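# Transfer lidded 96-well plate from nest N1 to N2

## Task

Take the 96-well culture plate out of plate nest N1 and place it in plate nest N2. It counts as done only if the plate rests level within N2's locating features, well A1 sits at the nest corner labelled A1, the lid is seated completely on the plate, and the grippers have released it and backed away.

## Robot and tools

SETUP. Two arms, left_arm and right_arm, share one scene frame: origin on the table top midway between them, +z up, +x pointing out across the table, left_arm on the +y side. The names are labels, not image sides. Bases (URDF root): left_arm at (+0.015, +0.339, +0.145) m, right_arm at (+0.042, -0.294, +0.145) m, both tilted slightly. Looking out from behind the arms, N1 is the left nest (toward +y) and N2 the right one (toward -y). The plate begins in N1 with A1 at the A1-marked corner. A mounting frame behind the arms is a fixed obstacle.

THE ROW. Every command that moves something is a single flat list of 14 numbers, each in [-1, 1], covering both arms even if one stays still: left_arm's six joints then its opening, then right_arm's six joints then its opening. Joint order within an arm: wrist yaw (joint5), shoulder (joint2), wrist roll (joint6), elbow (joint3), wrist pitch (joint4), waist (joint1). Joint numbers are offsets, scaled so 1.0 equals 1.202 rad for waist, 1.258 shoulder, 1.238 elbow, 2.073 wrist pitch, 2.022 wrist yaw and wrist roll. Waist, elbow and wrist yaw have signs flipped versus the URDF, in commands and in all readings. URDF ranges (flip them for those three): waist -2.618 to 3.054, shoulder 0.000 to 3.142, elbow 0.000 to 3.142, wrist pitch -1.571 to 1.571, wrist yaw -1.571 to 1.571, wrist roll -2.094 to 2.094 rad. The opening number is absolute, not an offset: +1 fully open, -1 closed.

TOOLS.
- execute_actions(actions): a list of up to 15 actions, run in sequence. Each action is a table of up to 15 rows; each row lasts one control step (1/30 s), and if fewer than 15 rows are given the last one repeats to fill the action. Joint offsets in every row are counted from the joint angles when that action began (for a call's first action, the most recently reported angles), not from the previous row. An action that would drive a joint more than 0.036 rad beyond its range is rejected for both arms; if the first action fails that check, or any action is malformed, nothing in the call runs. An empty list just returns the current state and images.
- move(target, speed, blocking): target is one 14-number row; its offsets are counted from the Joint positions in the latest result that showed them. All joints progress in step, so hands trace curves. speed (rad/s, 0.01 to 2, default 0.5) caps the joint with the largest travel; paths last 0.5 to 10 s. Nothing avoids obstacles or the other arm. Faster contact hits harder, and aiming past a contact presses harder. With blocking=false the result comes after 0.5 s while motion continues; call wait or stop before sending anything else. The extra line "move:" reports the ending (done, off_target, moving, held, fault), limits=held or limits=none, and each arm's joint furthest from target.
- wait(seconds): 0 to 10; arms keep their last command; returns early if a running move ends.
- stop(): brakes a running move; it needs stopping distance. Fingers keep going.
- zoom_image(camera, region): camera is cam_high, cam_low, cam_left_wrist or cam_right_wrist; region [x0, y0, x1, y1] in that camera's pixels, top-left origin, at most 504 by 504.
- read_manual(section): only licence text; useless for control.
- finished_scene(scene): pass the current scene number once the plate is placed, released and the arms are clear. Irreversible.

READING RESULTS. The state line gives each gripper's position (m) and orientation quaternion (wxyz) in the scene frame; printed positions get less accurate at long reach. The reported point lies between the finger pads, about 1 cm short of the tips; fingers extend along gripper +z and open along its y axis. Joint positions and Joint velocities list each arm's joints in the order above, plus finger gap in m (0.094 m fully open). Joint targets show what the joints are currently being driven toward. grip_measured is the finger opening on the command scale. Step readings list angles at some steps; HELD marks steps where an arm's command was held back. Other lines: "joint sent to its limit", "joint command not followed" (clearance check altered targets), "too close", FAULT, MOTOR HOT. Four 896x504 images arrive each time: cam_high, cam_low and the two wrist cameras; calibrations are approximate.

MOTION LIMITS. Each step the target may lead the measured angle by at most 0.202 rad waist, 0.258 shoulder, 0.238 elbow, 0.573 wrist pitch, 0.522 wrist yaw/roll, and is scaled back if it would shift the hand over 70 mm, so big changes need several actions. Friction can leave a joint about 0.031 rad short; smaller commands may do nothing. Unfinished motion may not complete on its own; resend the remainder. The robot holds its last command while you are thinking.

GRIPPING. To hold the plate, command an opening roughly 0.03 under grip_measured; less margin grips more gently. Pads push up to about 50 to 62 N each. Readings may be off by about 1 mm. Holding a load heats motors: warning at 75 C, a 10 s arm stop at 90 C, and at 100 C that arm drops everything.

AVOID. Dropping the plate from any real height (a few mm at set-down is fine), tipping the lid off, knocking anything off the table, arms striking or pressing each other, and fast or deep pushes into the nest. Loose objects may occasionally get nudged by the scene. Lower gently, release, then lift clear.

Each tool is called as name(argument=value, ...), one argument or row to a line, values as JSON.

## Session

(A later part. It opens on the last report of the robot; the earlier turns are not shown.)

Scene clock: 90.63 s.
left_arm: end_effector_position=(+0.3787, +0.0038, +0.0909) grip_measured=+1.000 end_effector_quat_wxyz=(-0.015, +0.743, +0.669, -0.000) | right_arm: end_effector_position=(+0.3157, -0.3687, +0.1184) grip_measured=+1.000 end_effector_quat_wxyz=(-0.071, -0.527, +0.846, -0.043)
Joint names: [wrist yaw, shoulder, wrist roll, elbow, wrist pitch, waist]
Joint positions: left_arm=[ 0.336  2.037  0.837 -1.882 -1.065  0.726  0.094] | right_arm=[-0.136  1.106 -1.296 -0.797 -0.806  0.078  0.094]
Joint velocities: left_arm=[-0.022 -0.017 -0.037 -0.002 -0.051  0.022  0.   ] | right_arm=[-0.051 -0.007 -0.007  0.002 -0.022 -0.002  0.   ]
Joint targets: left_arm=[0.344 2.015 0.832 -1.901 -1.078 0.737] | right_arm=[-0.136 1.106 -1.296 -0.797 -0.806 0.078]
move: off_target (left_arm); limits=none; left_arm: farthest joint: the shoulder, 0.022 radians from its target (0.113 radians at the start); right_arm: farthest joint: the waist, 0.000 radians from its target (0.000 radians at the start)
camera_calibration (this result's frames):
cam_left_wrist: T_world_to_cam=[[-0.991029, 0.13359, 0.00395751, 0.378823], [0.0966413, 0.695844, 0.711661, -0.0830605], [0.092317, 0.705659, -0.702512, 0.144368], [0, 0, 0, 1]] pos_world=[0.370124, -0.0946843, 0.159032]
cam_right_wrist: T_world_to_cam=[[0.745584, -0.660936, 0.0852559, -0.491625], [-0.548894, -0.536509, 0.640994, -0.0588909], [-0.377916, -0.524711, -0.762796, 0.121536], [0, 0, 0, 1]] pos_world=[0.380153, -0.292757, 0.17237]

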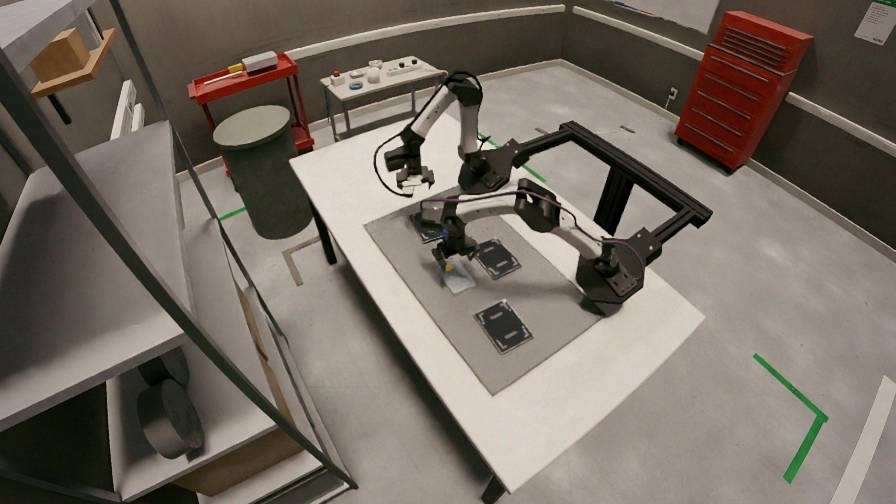

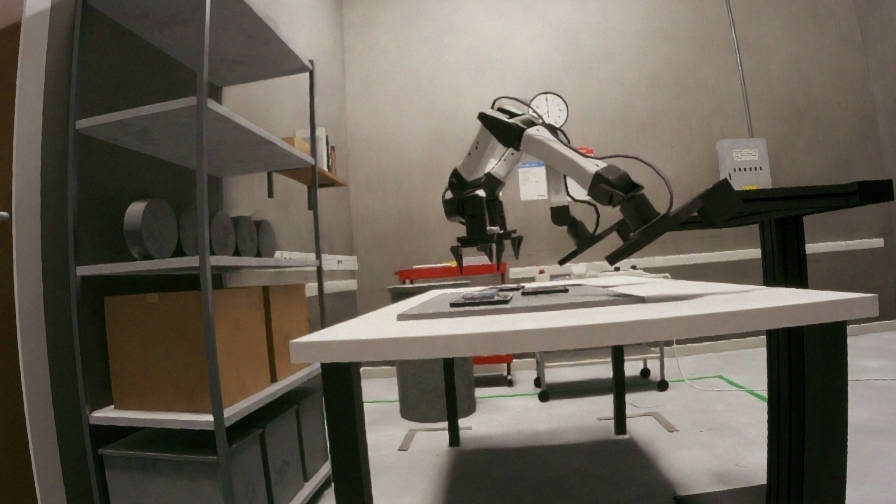

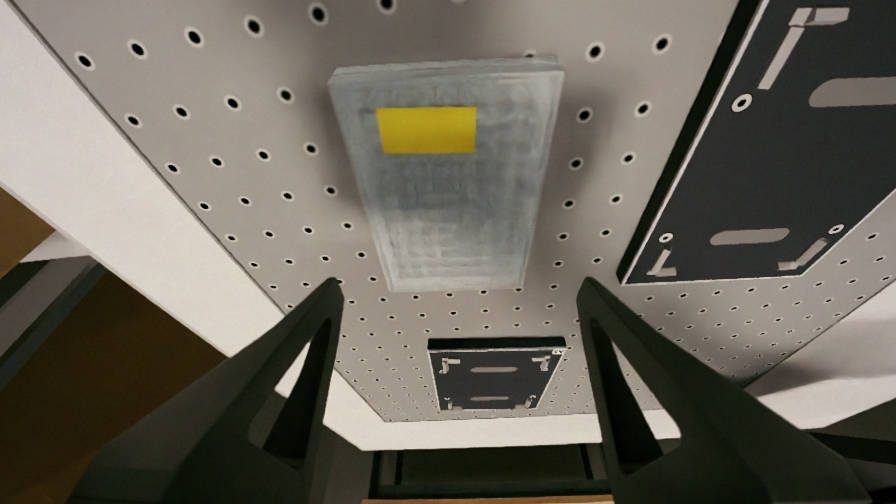

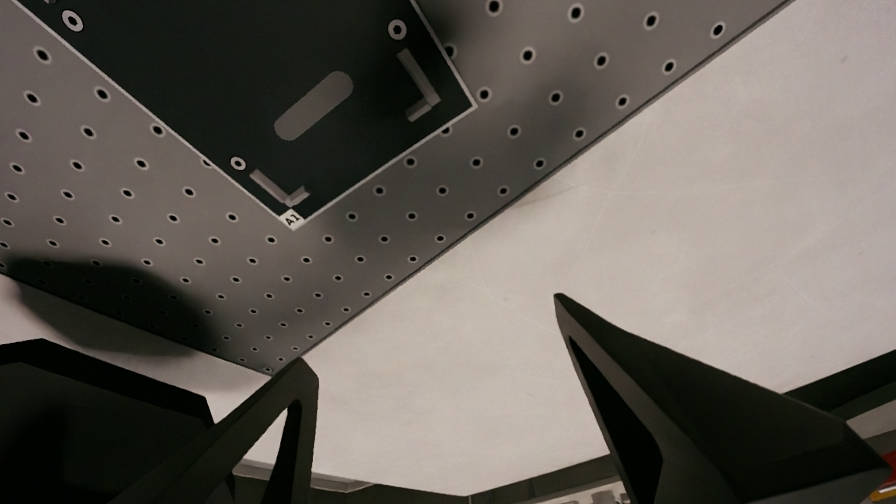

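move(
  target=[-0.12,-0.52,0,0.63,0.13,-0.9,1, 0,0,0,0,0,0,1],
  speed=1.0,
)

move(
  target=[0,0,0,0,0,0,1, -0.149,0.692,0.341,-0.664,-0.068,-0.907,1],
  speed=0.9,
)

Scene clock: 103.30 s.
left_arm: end_effector_position=(+0.3762, +0.4125, +0.1177) grip_measured=+1.000 end_effector_quat_wxyz=(-0.062, +0.337, +0.933, +0.109) | right_arm: end_effector_position=(+0.3157, -0.3687, +0.1184) grip_measured=+1.000 end_effector_quat_wxyz=(-0.071, -0.527, +0.846, -0.043)
Joint names: [wrist yaw, shoulder, wrist roll, elbow, wrist pitch, waist]
Joint positions: left_arm=[ 0.099  1.404  0.837 -1.117 -0.809 -0.348  0.094] | right_arm=[-0.136  1.106 -1.296 -0.797 -0.806  0.078  0.094]
Joint velocities: left_arm=[-0.037  0.002 -0.051  0.007  0.037  0.017  0.   ] | right_arm=[ 0.051  0.007  0.007  0.012 -0.022  0.002  0.   ]
Joint targets: left_arm=[0.093 1.382 0.837 -1.102 -0.795 -0.356] | right_arm=[-0.136 1.106 -1.296 -0.797 -0.806 0.078]
move: off_target (left_arm); limits=none; left_arm: farthest joint: the shoulder, 0.022 radians from its target (0.654 radians at the start); right_arm: farthest joint: the waist, 0.000 radians from its target (0.000 radians at the start)
camera_calibration (this result's frames):
cam_left_wrist: T_world_to_cam=[[-0.66583, -0.725642, -0.173532, 0.574602], [-0.512024, 0.275234, 0.813682, 0.00425029], [-0.54268, 0.630626, -0.554805, 0.127448], [0, 0, 0, 1]] pos_world=[0.453927, 0.335413, 0.166962]
cam_right_wrist: T_world_to_cam=[[0.745584, -0.660936, 0.0852559, -0.491625], [-0.548894, -0.536509, 0.640994, -0.0588909], [-0.377916, -0.524711, -0.762796, 0.121536], [0, 0, 0, 1]] pos_world=[0.380153, -0.292757, 0.17237]

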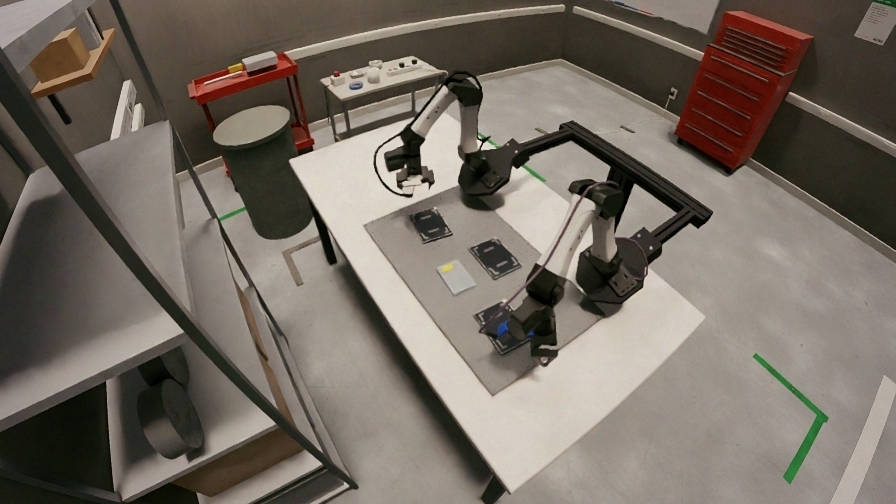

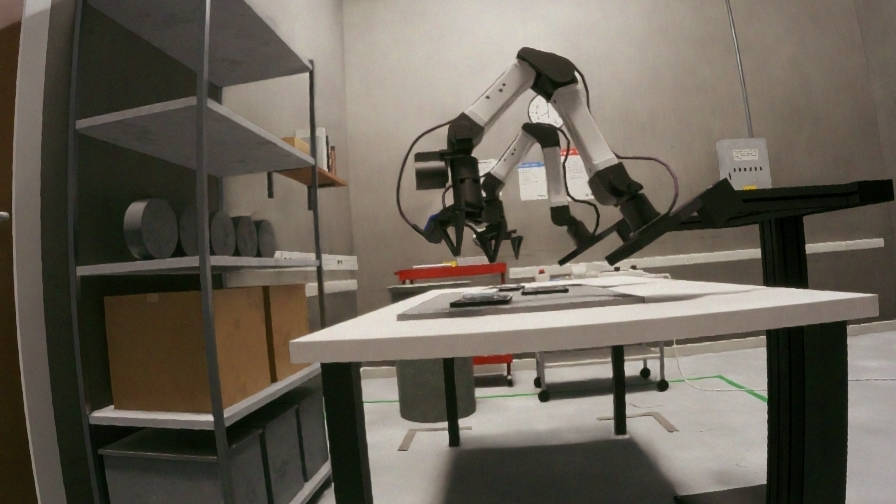

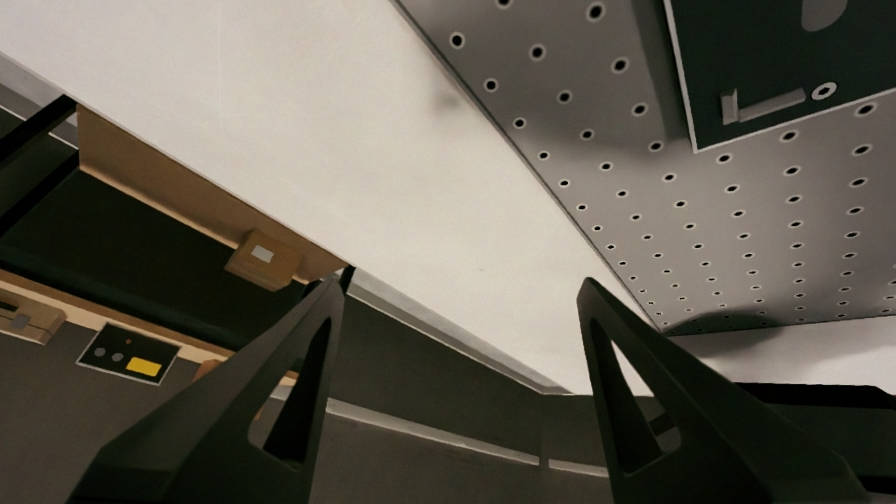

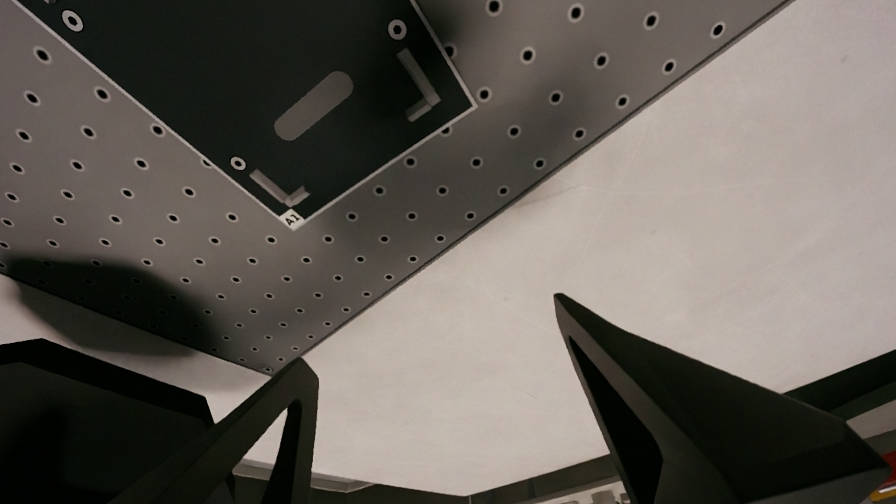

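Scene clock: 105.37 s.
left_arm: end_effector_position=(+0.3762, +0.4125, +0.1177) grip_measured=+1.000 end_effector_quat_wxyz=(-0.062, +0.337, +0.933, +0.109) | right_arm: end_effector_position=(+0.3791, +0.0009, +0.0989) grip_measured=+1.000 end_effector_quat_wxyz=(+0.002, +0.669, -0.743, -0.002)
Joint names: [wrist yaw, shoulder, wrist roll, elbow, wrist pitch, waist]
Joint positions: left_arm=[ 0.099  1.404  0.837 -1.117 -0.809 -0.348  0.094] | right_arm=[-0.426  1.968 -0.619 -1.594 -0.932 -1.017  0.094]
Joint velocities: left_arm=[-0.022 -0.002  0.007  0.022  0.051  0.002  0.   ] | right_arm=[ 0.037  0.007  0.037 -0.002 -0.022 -0.002  0.   ]
Joint targets: left_arm=[0.099 1.404 0.837 -1.117 -0.809 -0.348] | right_arm=[-0.438 1.976 -0.606 -1.619 -0.947 -1.012]
move: off_target (right_arm); limits=none; left_arm: farthest joint: the waist, 0.000 radians from its target (0.000 radians at the start); right_arm: farthest joint: the elbow, 0.025 radians from its target (0.822 radians at the start)
camera_calibration (this result's frames):
cam_left_wrist: T_world_to_cam=[[-0.66583, -0.725642, -0.173532, 0.574602], [-0.512024, 0.275234, 0.813682, 0.00425029], [-0.54268, 0.630626, -0.554805, 0.127448], [0, 0, 0, 1]] pos_world=[0.453927, 0.335413, 0.166962]
cam_right_wrist: T_world_to_cam=[[0.926331, -0.374926, 0.0366334, -0.356947], [-0.339384, -0.788383, 0.513098, 0.120114], [-0.163493, -0.487731, -0.857548, 0.2526], [0, 0, 0, 1]] pos_world=[0.412714, 0.0840675, 0.168063]

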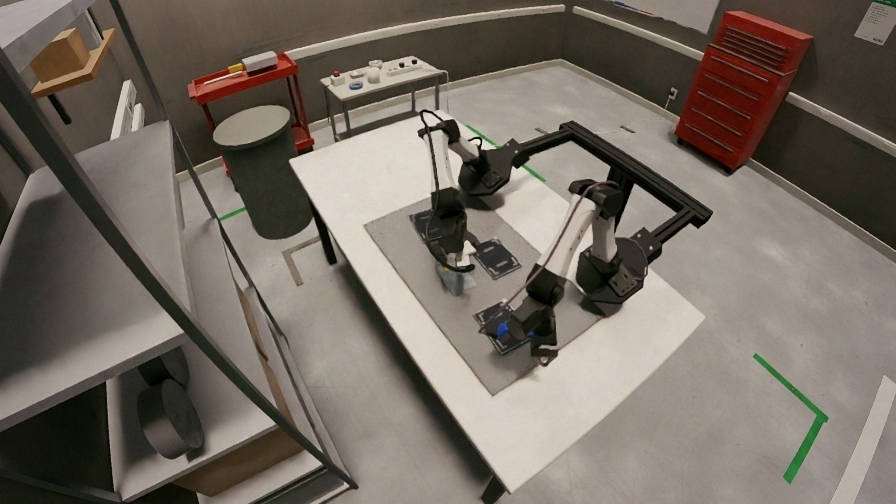

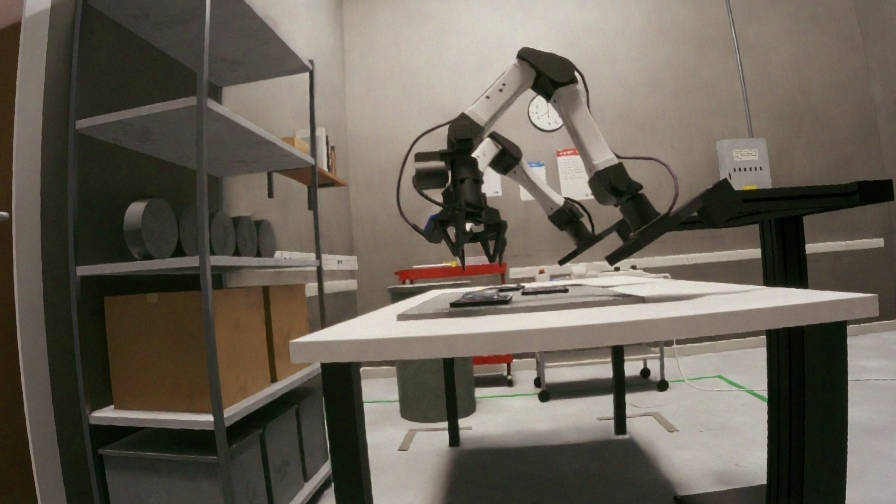

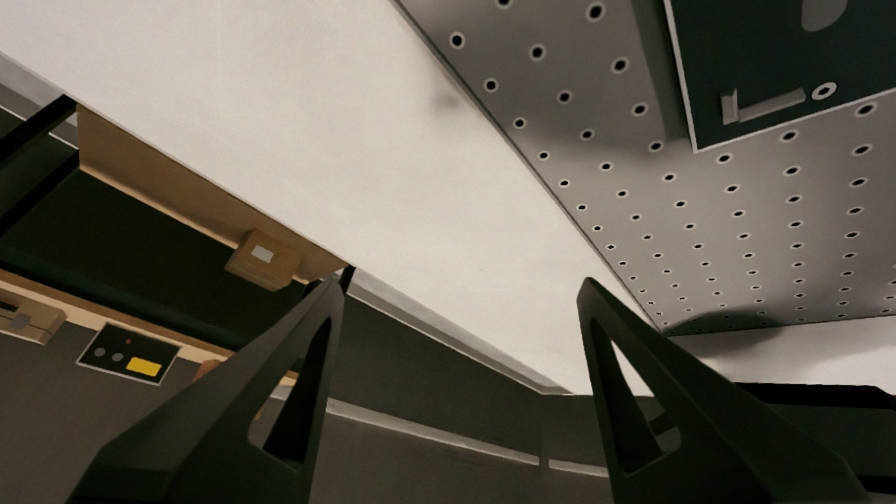

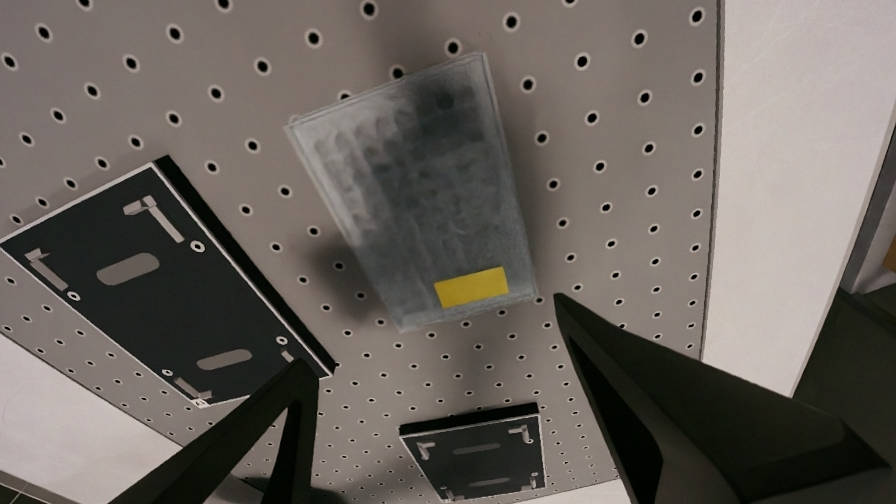

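move(
  target=[0,0,0,0,0,0,1, 0.011,0.067,-0.027,0.045,0.075,0.032,1],
  speed=0.2,
)

Scene clock: 117.20 s.
left_arm: end_effector_position=(+0.3762, +0.4125, +0.1177) grip_measured=+1.000 end_effector_quat_wxyz=(-0.062, +0.337, +0.933, +0.109) | right_arm: end_effector_position=(+0.3814, +0.0090, +0.0600) grip_measured=+1.000 end_effector_quat_wxyz=(-0.006, +0.670, -0.743, -0.004)
Joint names: [wrist yaw, shoulder, wrist roll, elbow, wrist pitch, waist]
Joint positions: left_arm=[ 0.099  1.404  0.837 -1.117 -0.809 -0.348  0.094] | right_arm=[-0.414  2.04  -0.662 -1.558 -0.791 -0.984  0.094]
Joint velocities: left_arm=[-0.051  0.012  0.037  0.007  0.037  0.027  0.   ] | right_arm=[-0.037  0.002  0.051 -0.002 -0.037 -0.002  0.   ]
Joint targets: left_arm=[0.099 1.404 0.837 -1.117 -0.809 -0.348] | right_arm=[-0.403 2.052 -0.673 -1.539 -0.776 -0.979]
move: done; limits=none; left_arm: farthest joint: the waist, 0.000 radians from its target (0.000 radians at the start); right_arm: farthest joint: the elbow, 0.020 radians from its target (0.056 radians at the start)
camera_calibration (this result's frames):
cam_left_wrist: T_world_to_cam=[[-0.66583, -0.725642, -0.173532, 0.574602], [-0.512024, 0.275234, 0.813682, 0.00425029], [-0.54268, 0.630626, -0.554805, 0.127448], [0, 0, 0, 1]] pos_world=[0.453927, 0.335413, 0.166962]
cam_right_wrist: T_world_to_cam=[[0.926354, -0.374524, 0.0400079, -0.354831], [-0.343318, -0.795899, 0.498676, 0.149643], [-0.154924, -0.475686, -0.865865, 0.220663], [0, 0, 0, 1]] pos_world=[0.41426, 0.0911749, 0.130637]

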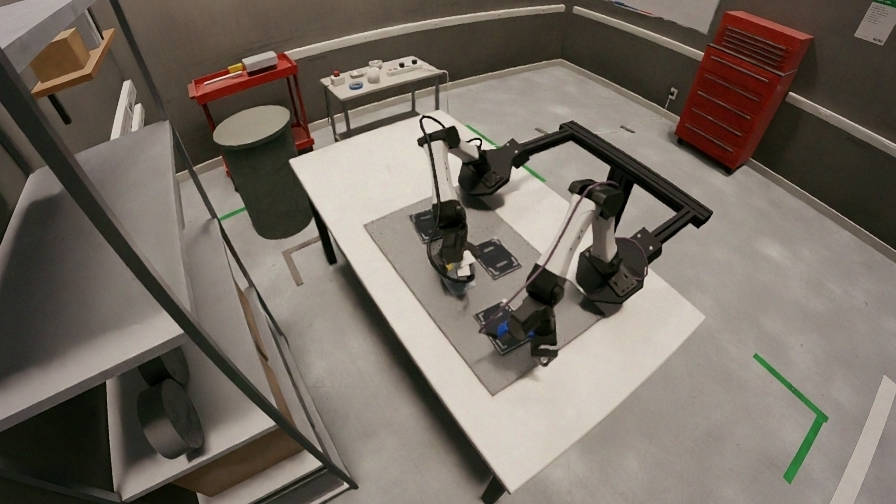

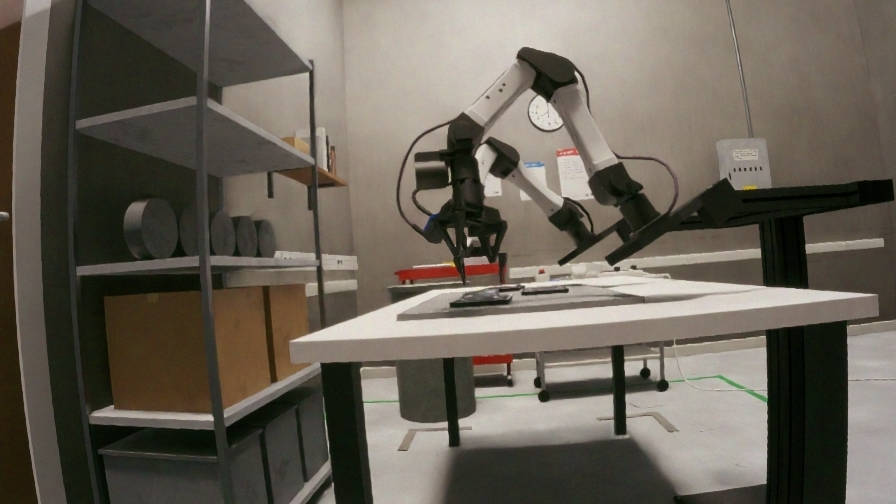

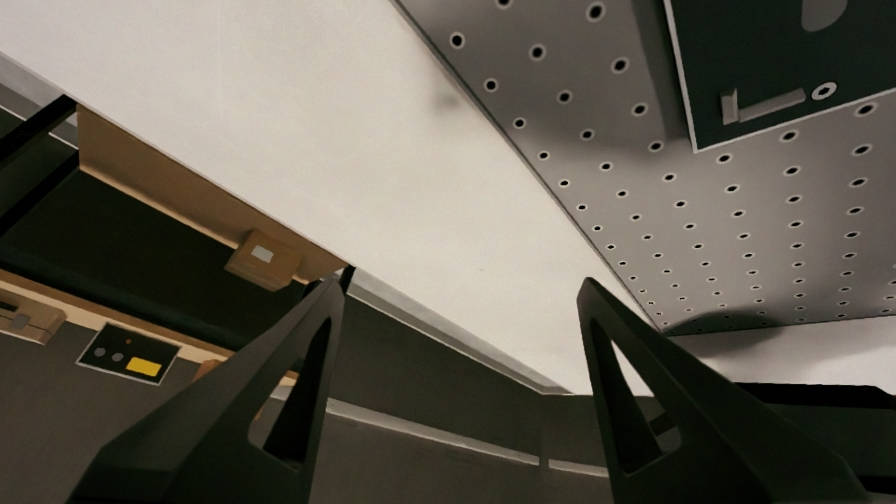

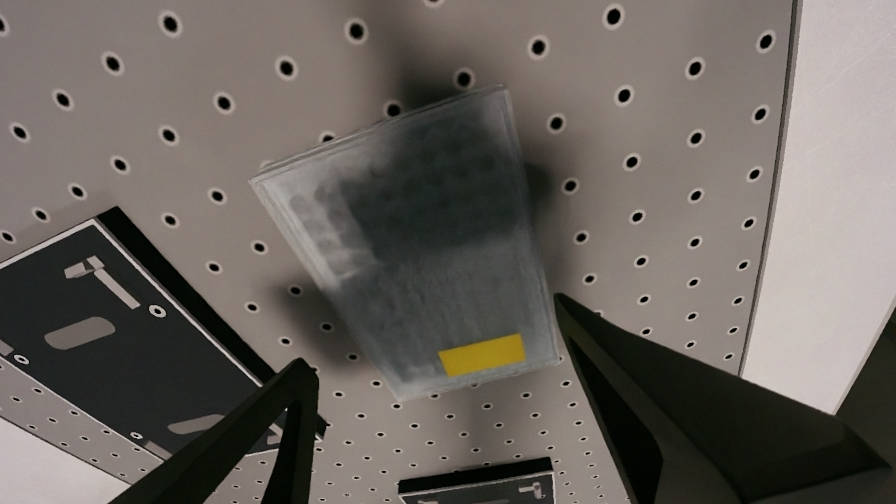

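execute_actions(
  actions=[],
)

Scene clock: 130.10 s.
left_arm: end_effector_position=(+0.3762, +0.4125, +0.1177) grip_measured=+1.000 end_effector_quat_wxyz=(-0.062, +0.337, +0.933, +0.109) | right_arm: end_effector_position=(+0.3814, +0.0090, +0.0600) grip_measured=+1.000 end_effector_quat_wxyz=(-0.006, +0.669, -0.743, -0.004)
Joint names: [wrist yaw, shoulder, wrist roll, elbow, wrist pitch, waist]
Joint positions: left_arm=[ 0.099  1.404  0.837 -1.117 -0.809 -0.348  0.094] | right_arm=[-0.414  2.04  -0.662 -1.558 -0.791 -0.984  0.094]
Joint velocities: left_arm=[ 0.081  0.012 -0.037  0.007 -0.007  0.002  0.   ] | right_arm=[ 0.022  0.007 -0.051 -0.002 -0.037  0.017  0.   ]
Joint targets: left_arm=[0.099 1.404 0.837 -1.117 -0.809 -0.348] | right_arm=[-0.403 2.052 -0.673 -1.539 -0.776 -0.979]
camera_calibration (this result's frames):
cam_left_wrist: T_world_to_cam=[[-0.66583, -0.725642, -0.173532, 0.574602], [-0.512024, 0.275234, 0.813682, 0.00425029], [-0.54268, 0.630626, -0.554805, 0.127448], [0, 0, 0, 1]] pos_world=[0.453927, 0.335413, 0.166962]
cam_right_wrist: T_world_to_cam=[[0.926286, -0.374678, 0.0401354, -0.354844], [-0.343562, -0.795971, 0.498393, 0.149825], [-0.15479, -0.475443, -0.866022, 0.22066], [0, 0, 0, 1]] pos_world=[0.414317, 0.0912156, 0.130667]

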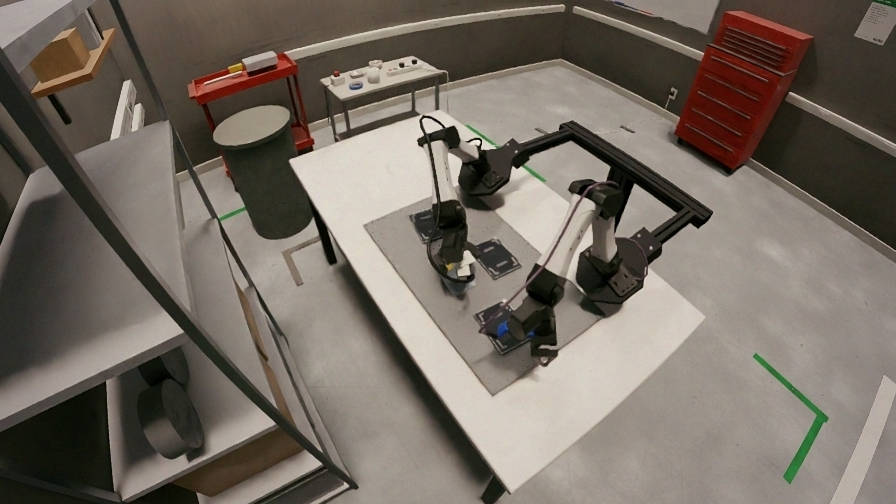

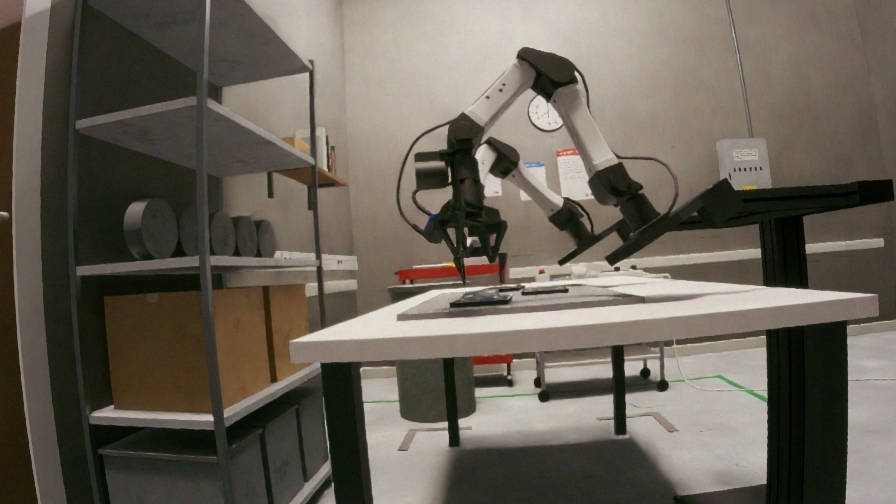

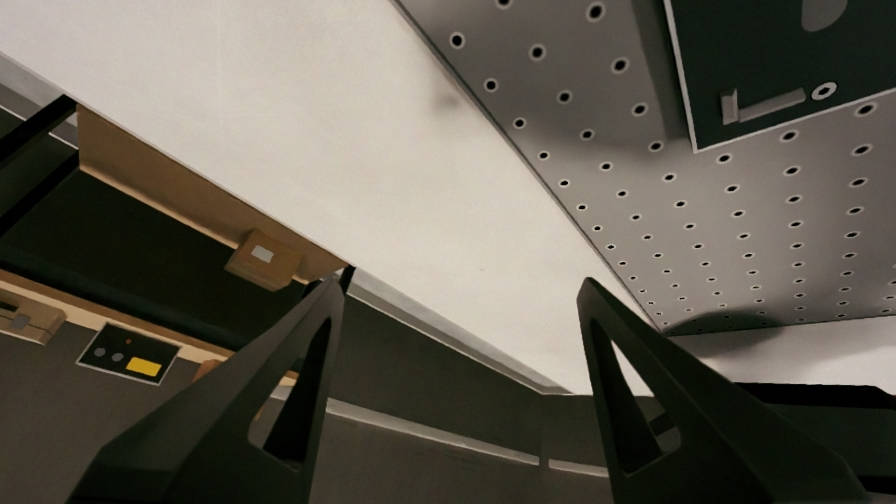

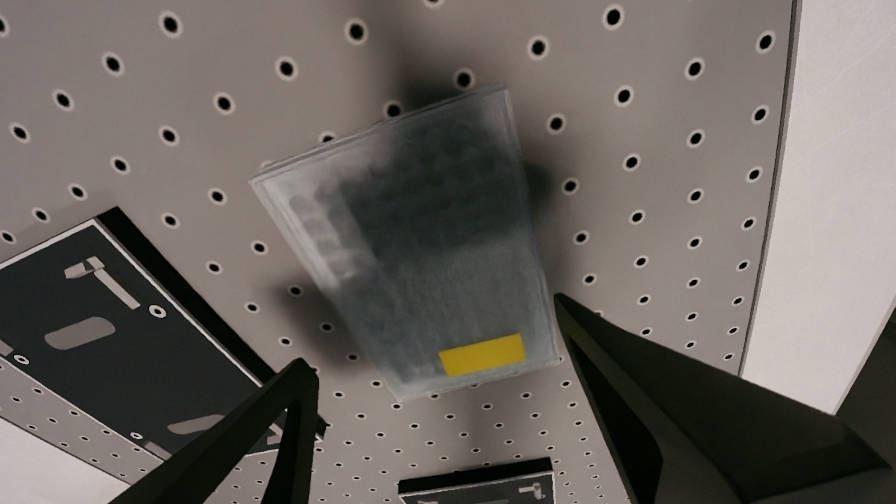

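move(
  target=[0,0,0,0,0,0,1, 0,0.026,-0.004,0.022,0.026,0,1],
  speed=0.1,
)

Scene clock: 142.33 s.
left_arm: end_effector_position=(+0.3762, +0.4125, +0.1177) grip_measured=+1.000 end_effector_quat_wxyz=(-0.062, +0.337, +0.933, +0.109) | right_arm: end_effector_position=(+0.3831, +0.0154, +0.0529) grip_measured=+1.000 end_effector_quat_wxyz=(-0.015, +0.666, -0.745, -0.005)
Joint names: [wrist yaw, shoulder, wrist roll, elbow, wrist pitch, waist]
Joint positions: left_arm=[ 0.099  1.404  0.837 -1.117 -0.809 -0.348  0.094] | right_arm=[-0.414  2.06  -0.662 -1.558 -0.751 -0.984  0.094]
Joint velocities: left_arm=[ 0.007  0.002  0.007  0.012 -0.051  0.017  0.   ] | right_arm=[ 0.11  -0.002 -0.081  0.007 -0.022  0.017  0.   ]
Joint targets: left_arm=[0.099 1.404 0.837 -1.117 -0.809 -0.348] | right_arm=[-0.414 2.072 -0.670 -1.531 -0.737 -0.984]
move: off_target (right_arm); limits=none; left_arm: farthest joint: the waist, 0.000 radians from its target (0.000 radians at the start); right_arm: farthest joint: the elbow, 0.027 radians from its target (0.027 radians at the start)
camera_calibration (this result's frames):
cam_left_wrist: T_world_to_cam=[[-0.66583, -0.725642, -0.173532, 0.574602], [-0.512024, 0.275234, 0.813682, 0.00425029], [-0.54268, 0.630626, -0.554805, 0.127448], [0, 0, 0, 1]] pos_world=[0.453927, 0.335413, 0.166962]
cam_right_wrist: T_world_to_cam=[[0.922741, -0.382598, 0.0465622, -0.352545], [-0.355917, -0.799508, 0.483848, 0.164556], [-0.147892, -0.463039, -0.873912, 0.215347], [0, 0, 0, 1]] pos_world=[0.415724, 0.0963949, 0.124989]

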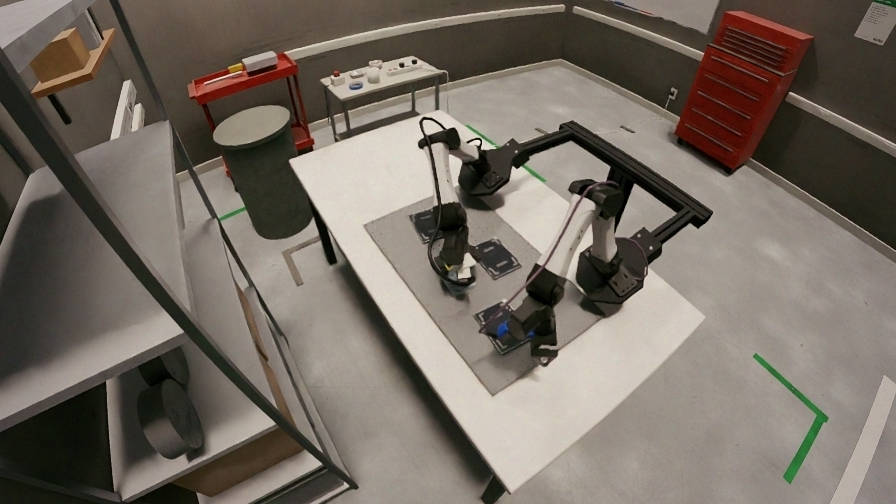

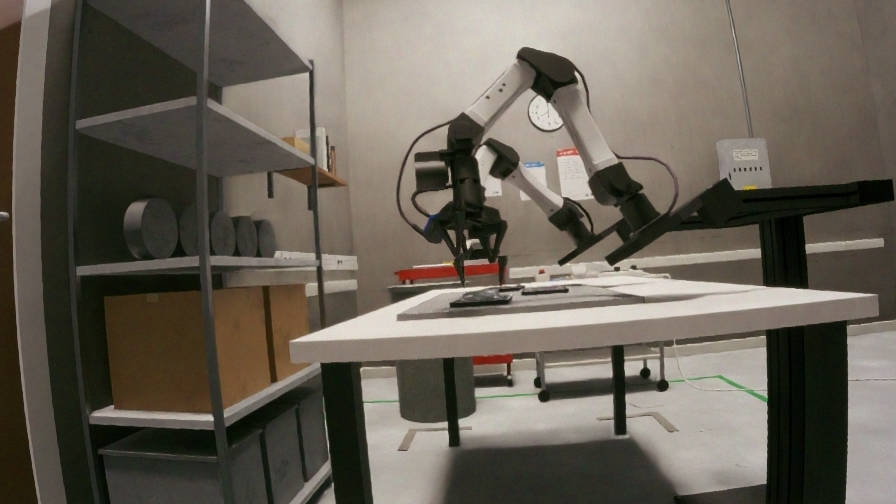

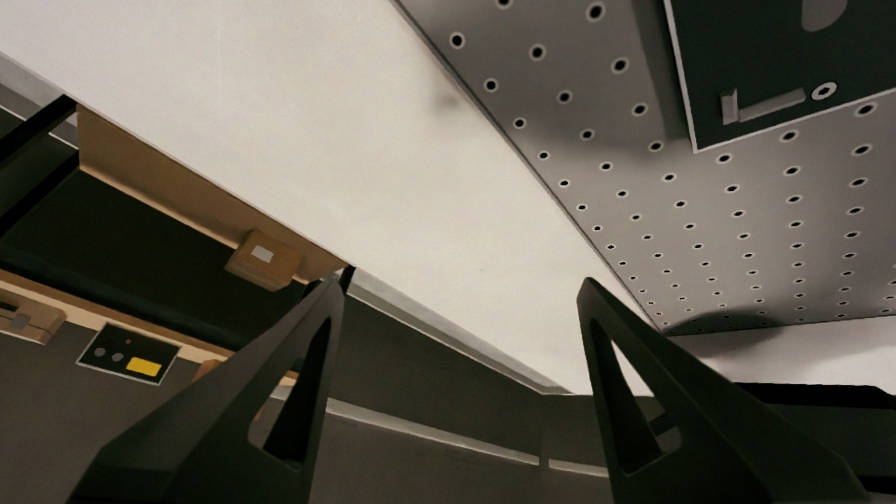

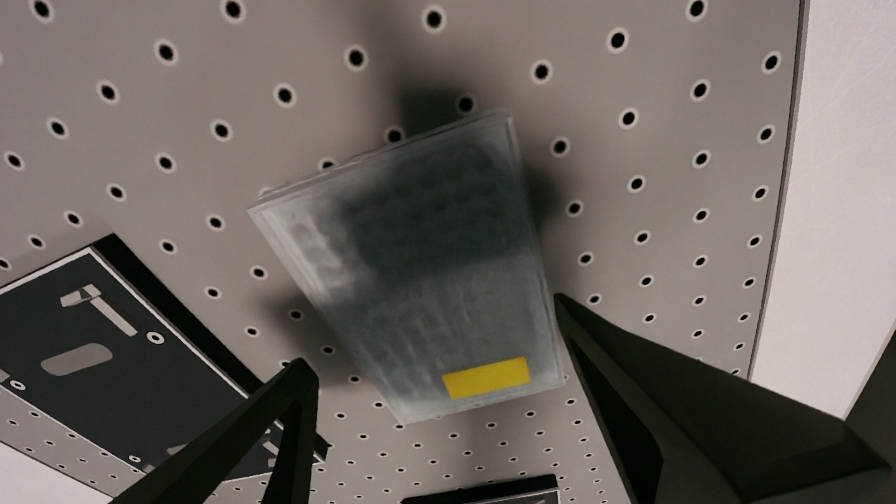

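move(
  target=[0,0,0,0,0,0,1, 0,0.028,-0.006,0.035,0.028,0.018,1],
  speed=0.1,
)

zoom_image(
  camera="cam_right_wrist",
  region=[200,60,700,500],
)

Scene clock: 149.03 s.
left_arm: end_effector_position=(+0.3762, +0.4125, +0.1177) grip_measured=+1.000 end_effector_quat_wxyz=(-0.062, +0.337, +0.933, +0.109) | right_arm: end_effector_position=(+0.3807, +0.0116, +0.0368) grip_measured=+1.000 end_effector_quat_wxyz=(-0.010, +0.662, -0.749, -0.002)
Joint names: [wrist yaw, shoulder, wrist roll, elbow, wrist pitch, waist]
Joint positions: left_arm=[ 0.099  1.404  0.837 -1.117 -0.809 -0.348  0.094] | right_arm=[-0.414  2.083 -0.662 -1.534 -0.708 -0.968  0.094]
Joint velocities: left_arm=[ 0.007 -0.012 -0.007  0.007  0.037  0.007  0.   ] | right_arm=[ 0.022 -0.007  0.022  0.007  0.022 -0.002  0.   ]
Joint targets: left_arm=[0.099 1.404 0.837 -1.117 -0.809 -0.348] | right_arm=[-0.414 2.095 -0.674 -1.515 -0.693 -0.962]
move: done; limits=none; left_arm: farthest joint: the waist, 0.000 radians from its target (0.000 radians at the start); right_arm: farthest joint: the elbow, 0.019 radians from its target (0.043 radians at the start)
camera_calibration (this result's frames):
cam_left_wrist: T_world_to_cam=[[-0.66583, -0.725642, -0.173532, 0.574602], [-0.512024, 0.275234, 0.813682, 0.00425029], [-0.54268, 0.630626, -0.554805, 0.127448], [0, 0, 0, 1]] pos_world=[0.453927, 0.335413, 0.166962]
cam_right_wrist: T_world_to_cam=[[0.918562, -0.392441, 0.0472709, -0.349414], [-0.362941, -0.789988, 0.494158, 0.170639], [-0.156585, -0.471071, -0.868086, 0.202354], [0, 0, 0, 1]] pos_world=[0.414576, 0.0930016, 0.107855]

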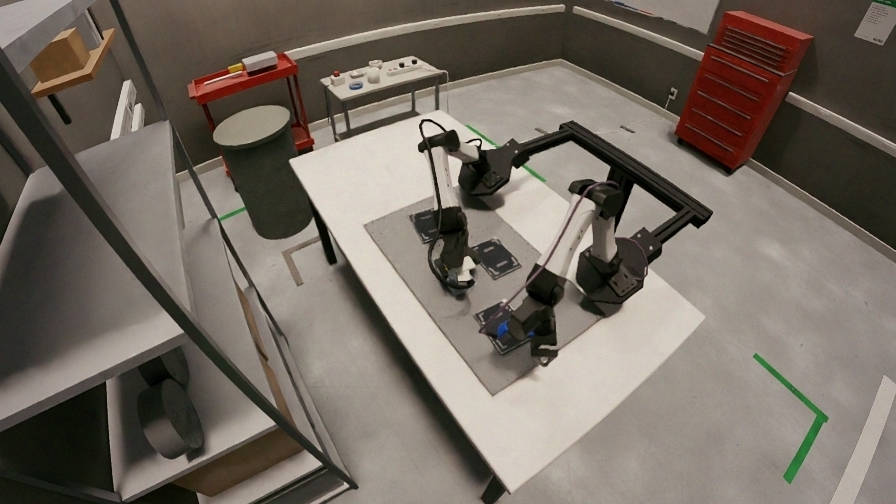

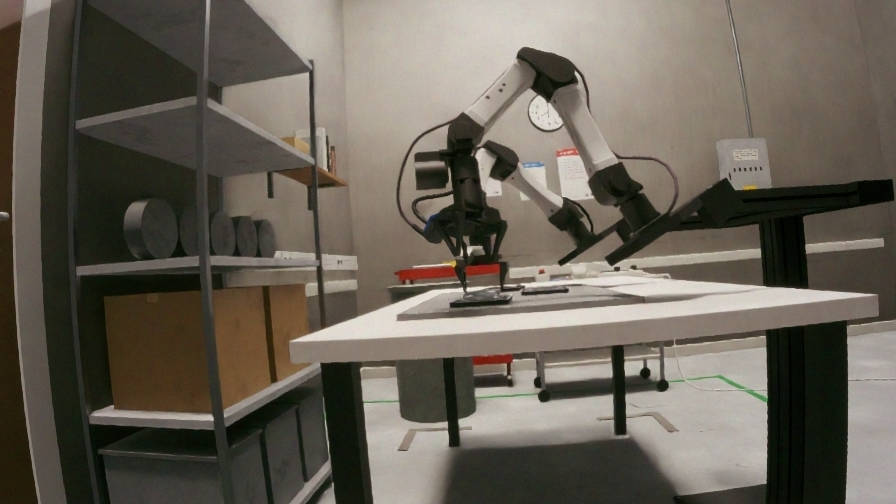

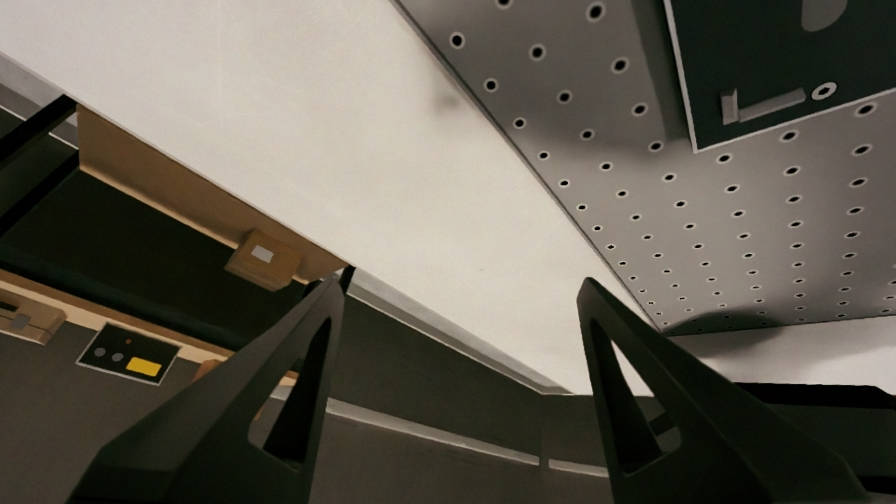

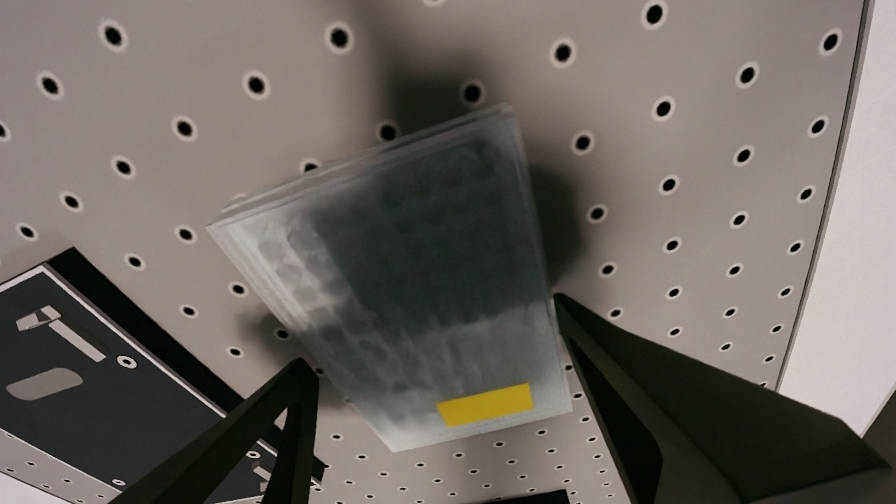

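Region (200, 60, 700, 500) of cam_right_wrist's 896x504 image, scaled by 1.008, with more detail than that image has; it fills the top 444 rows of this view, and the rest is white.

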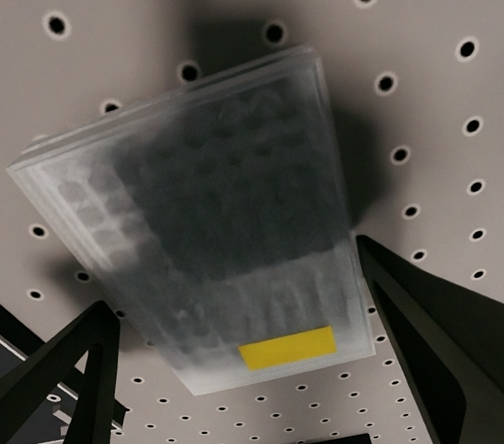

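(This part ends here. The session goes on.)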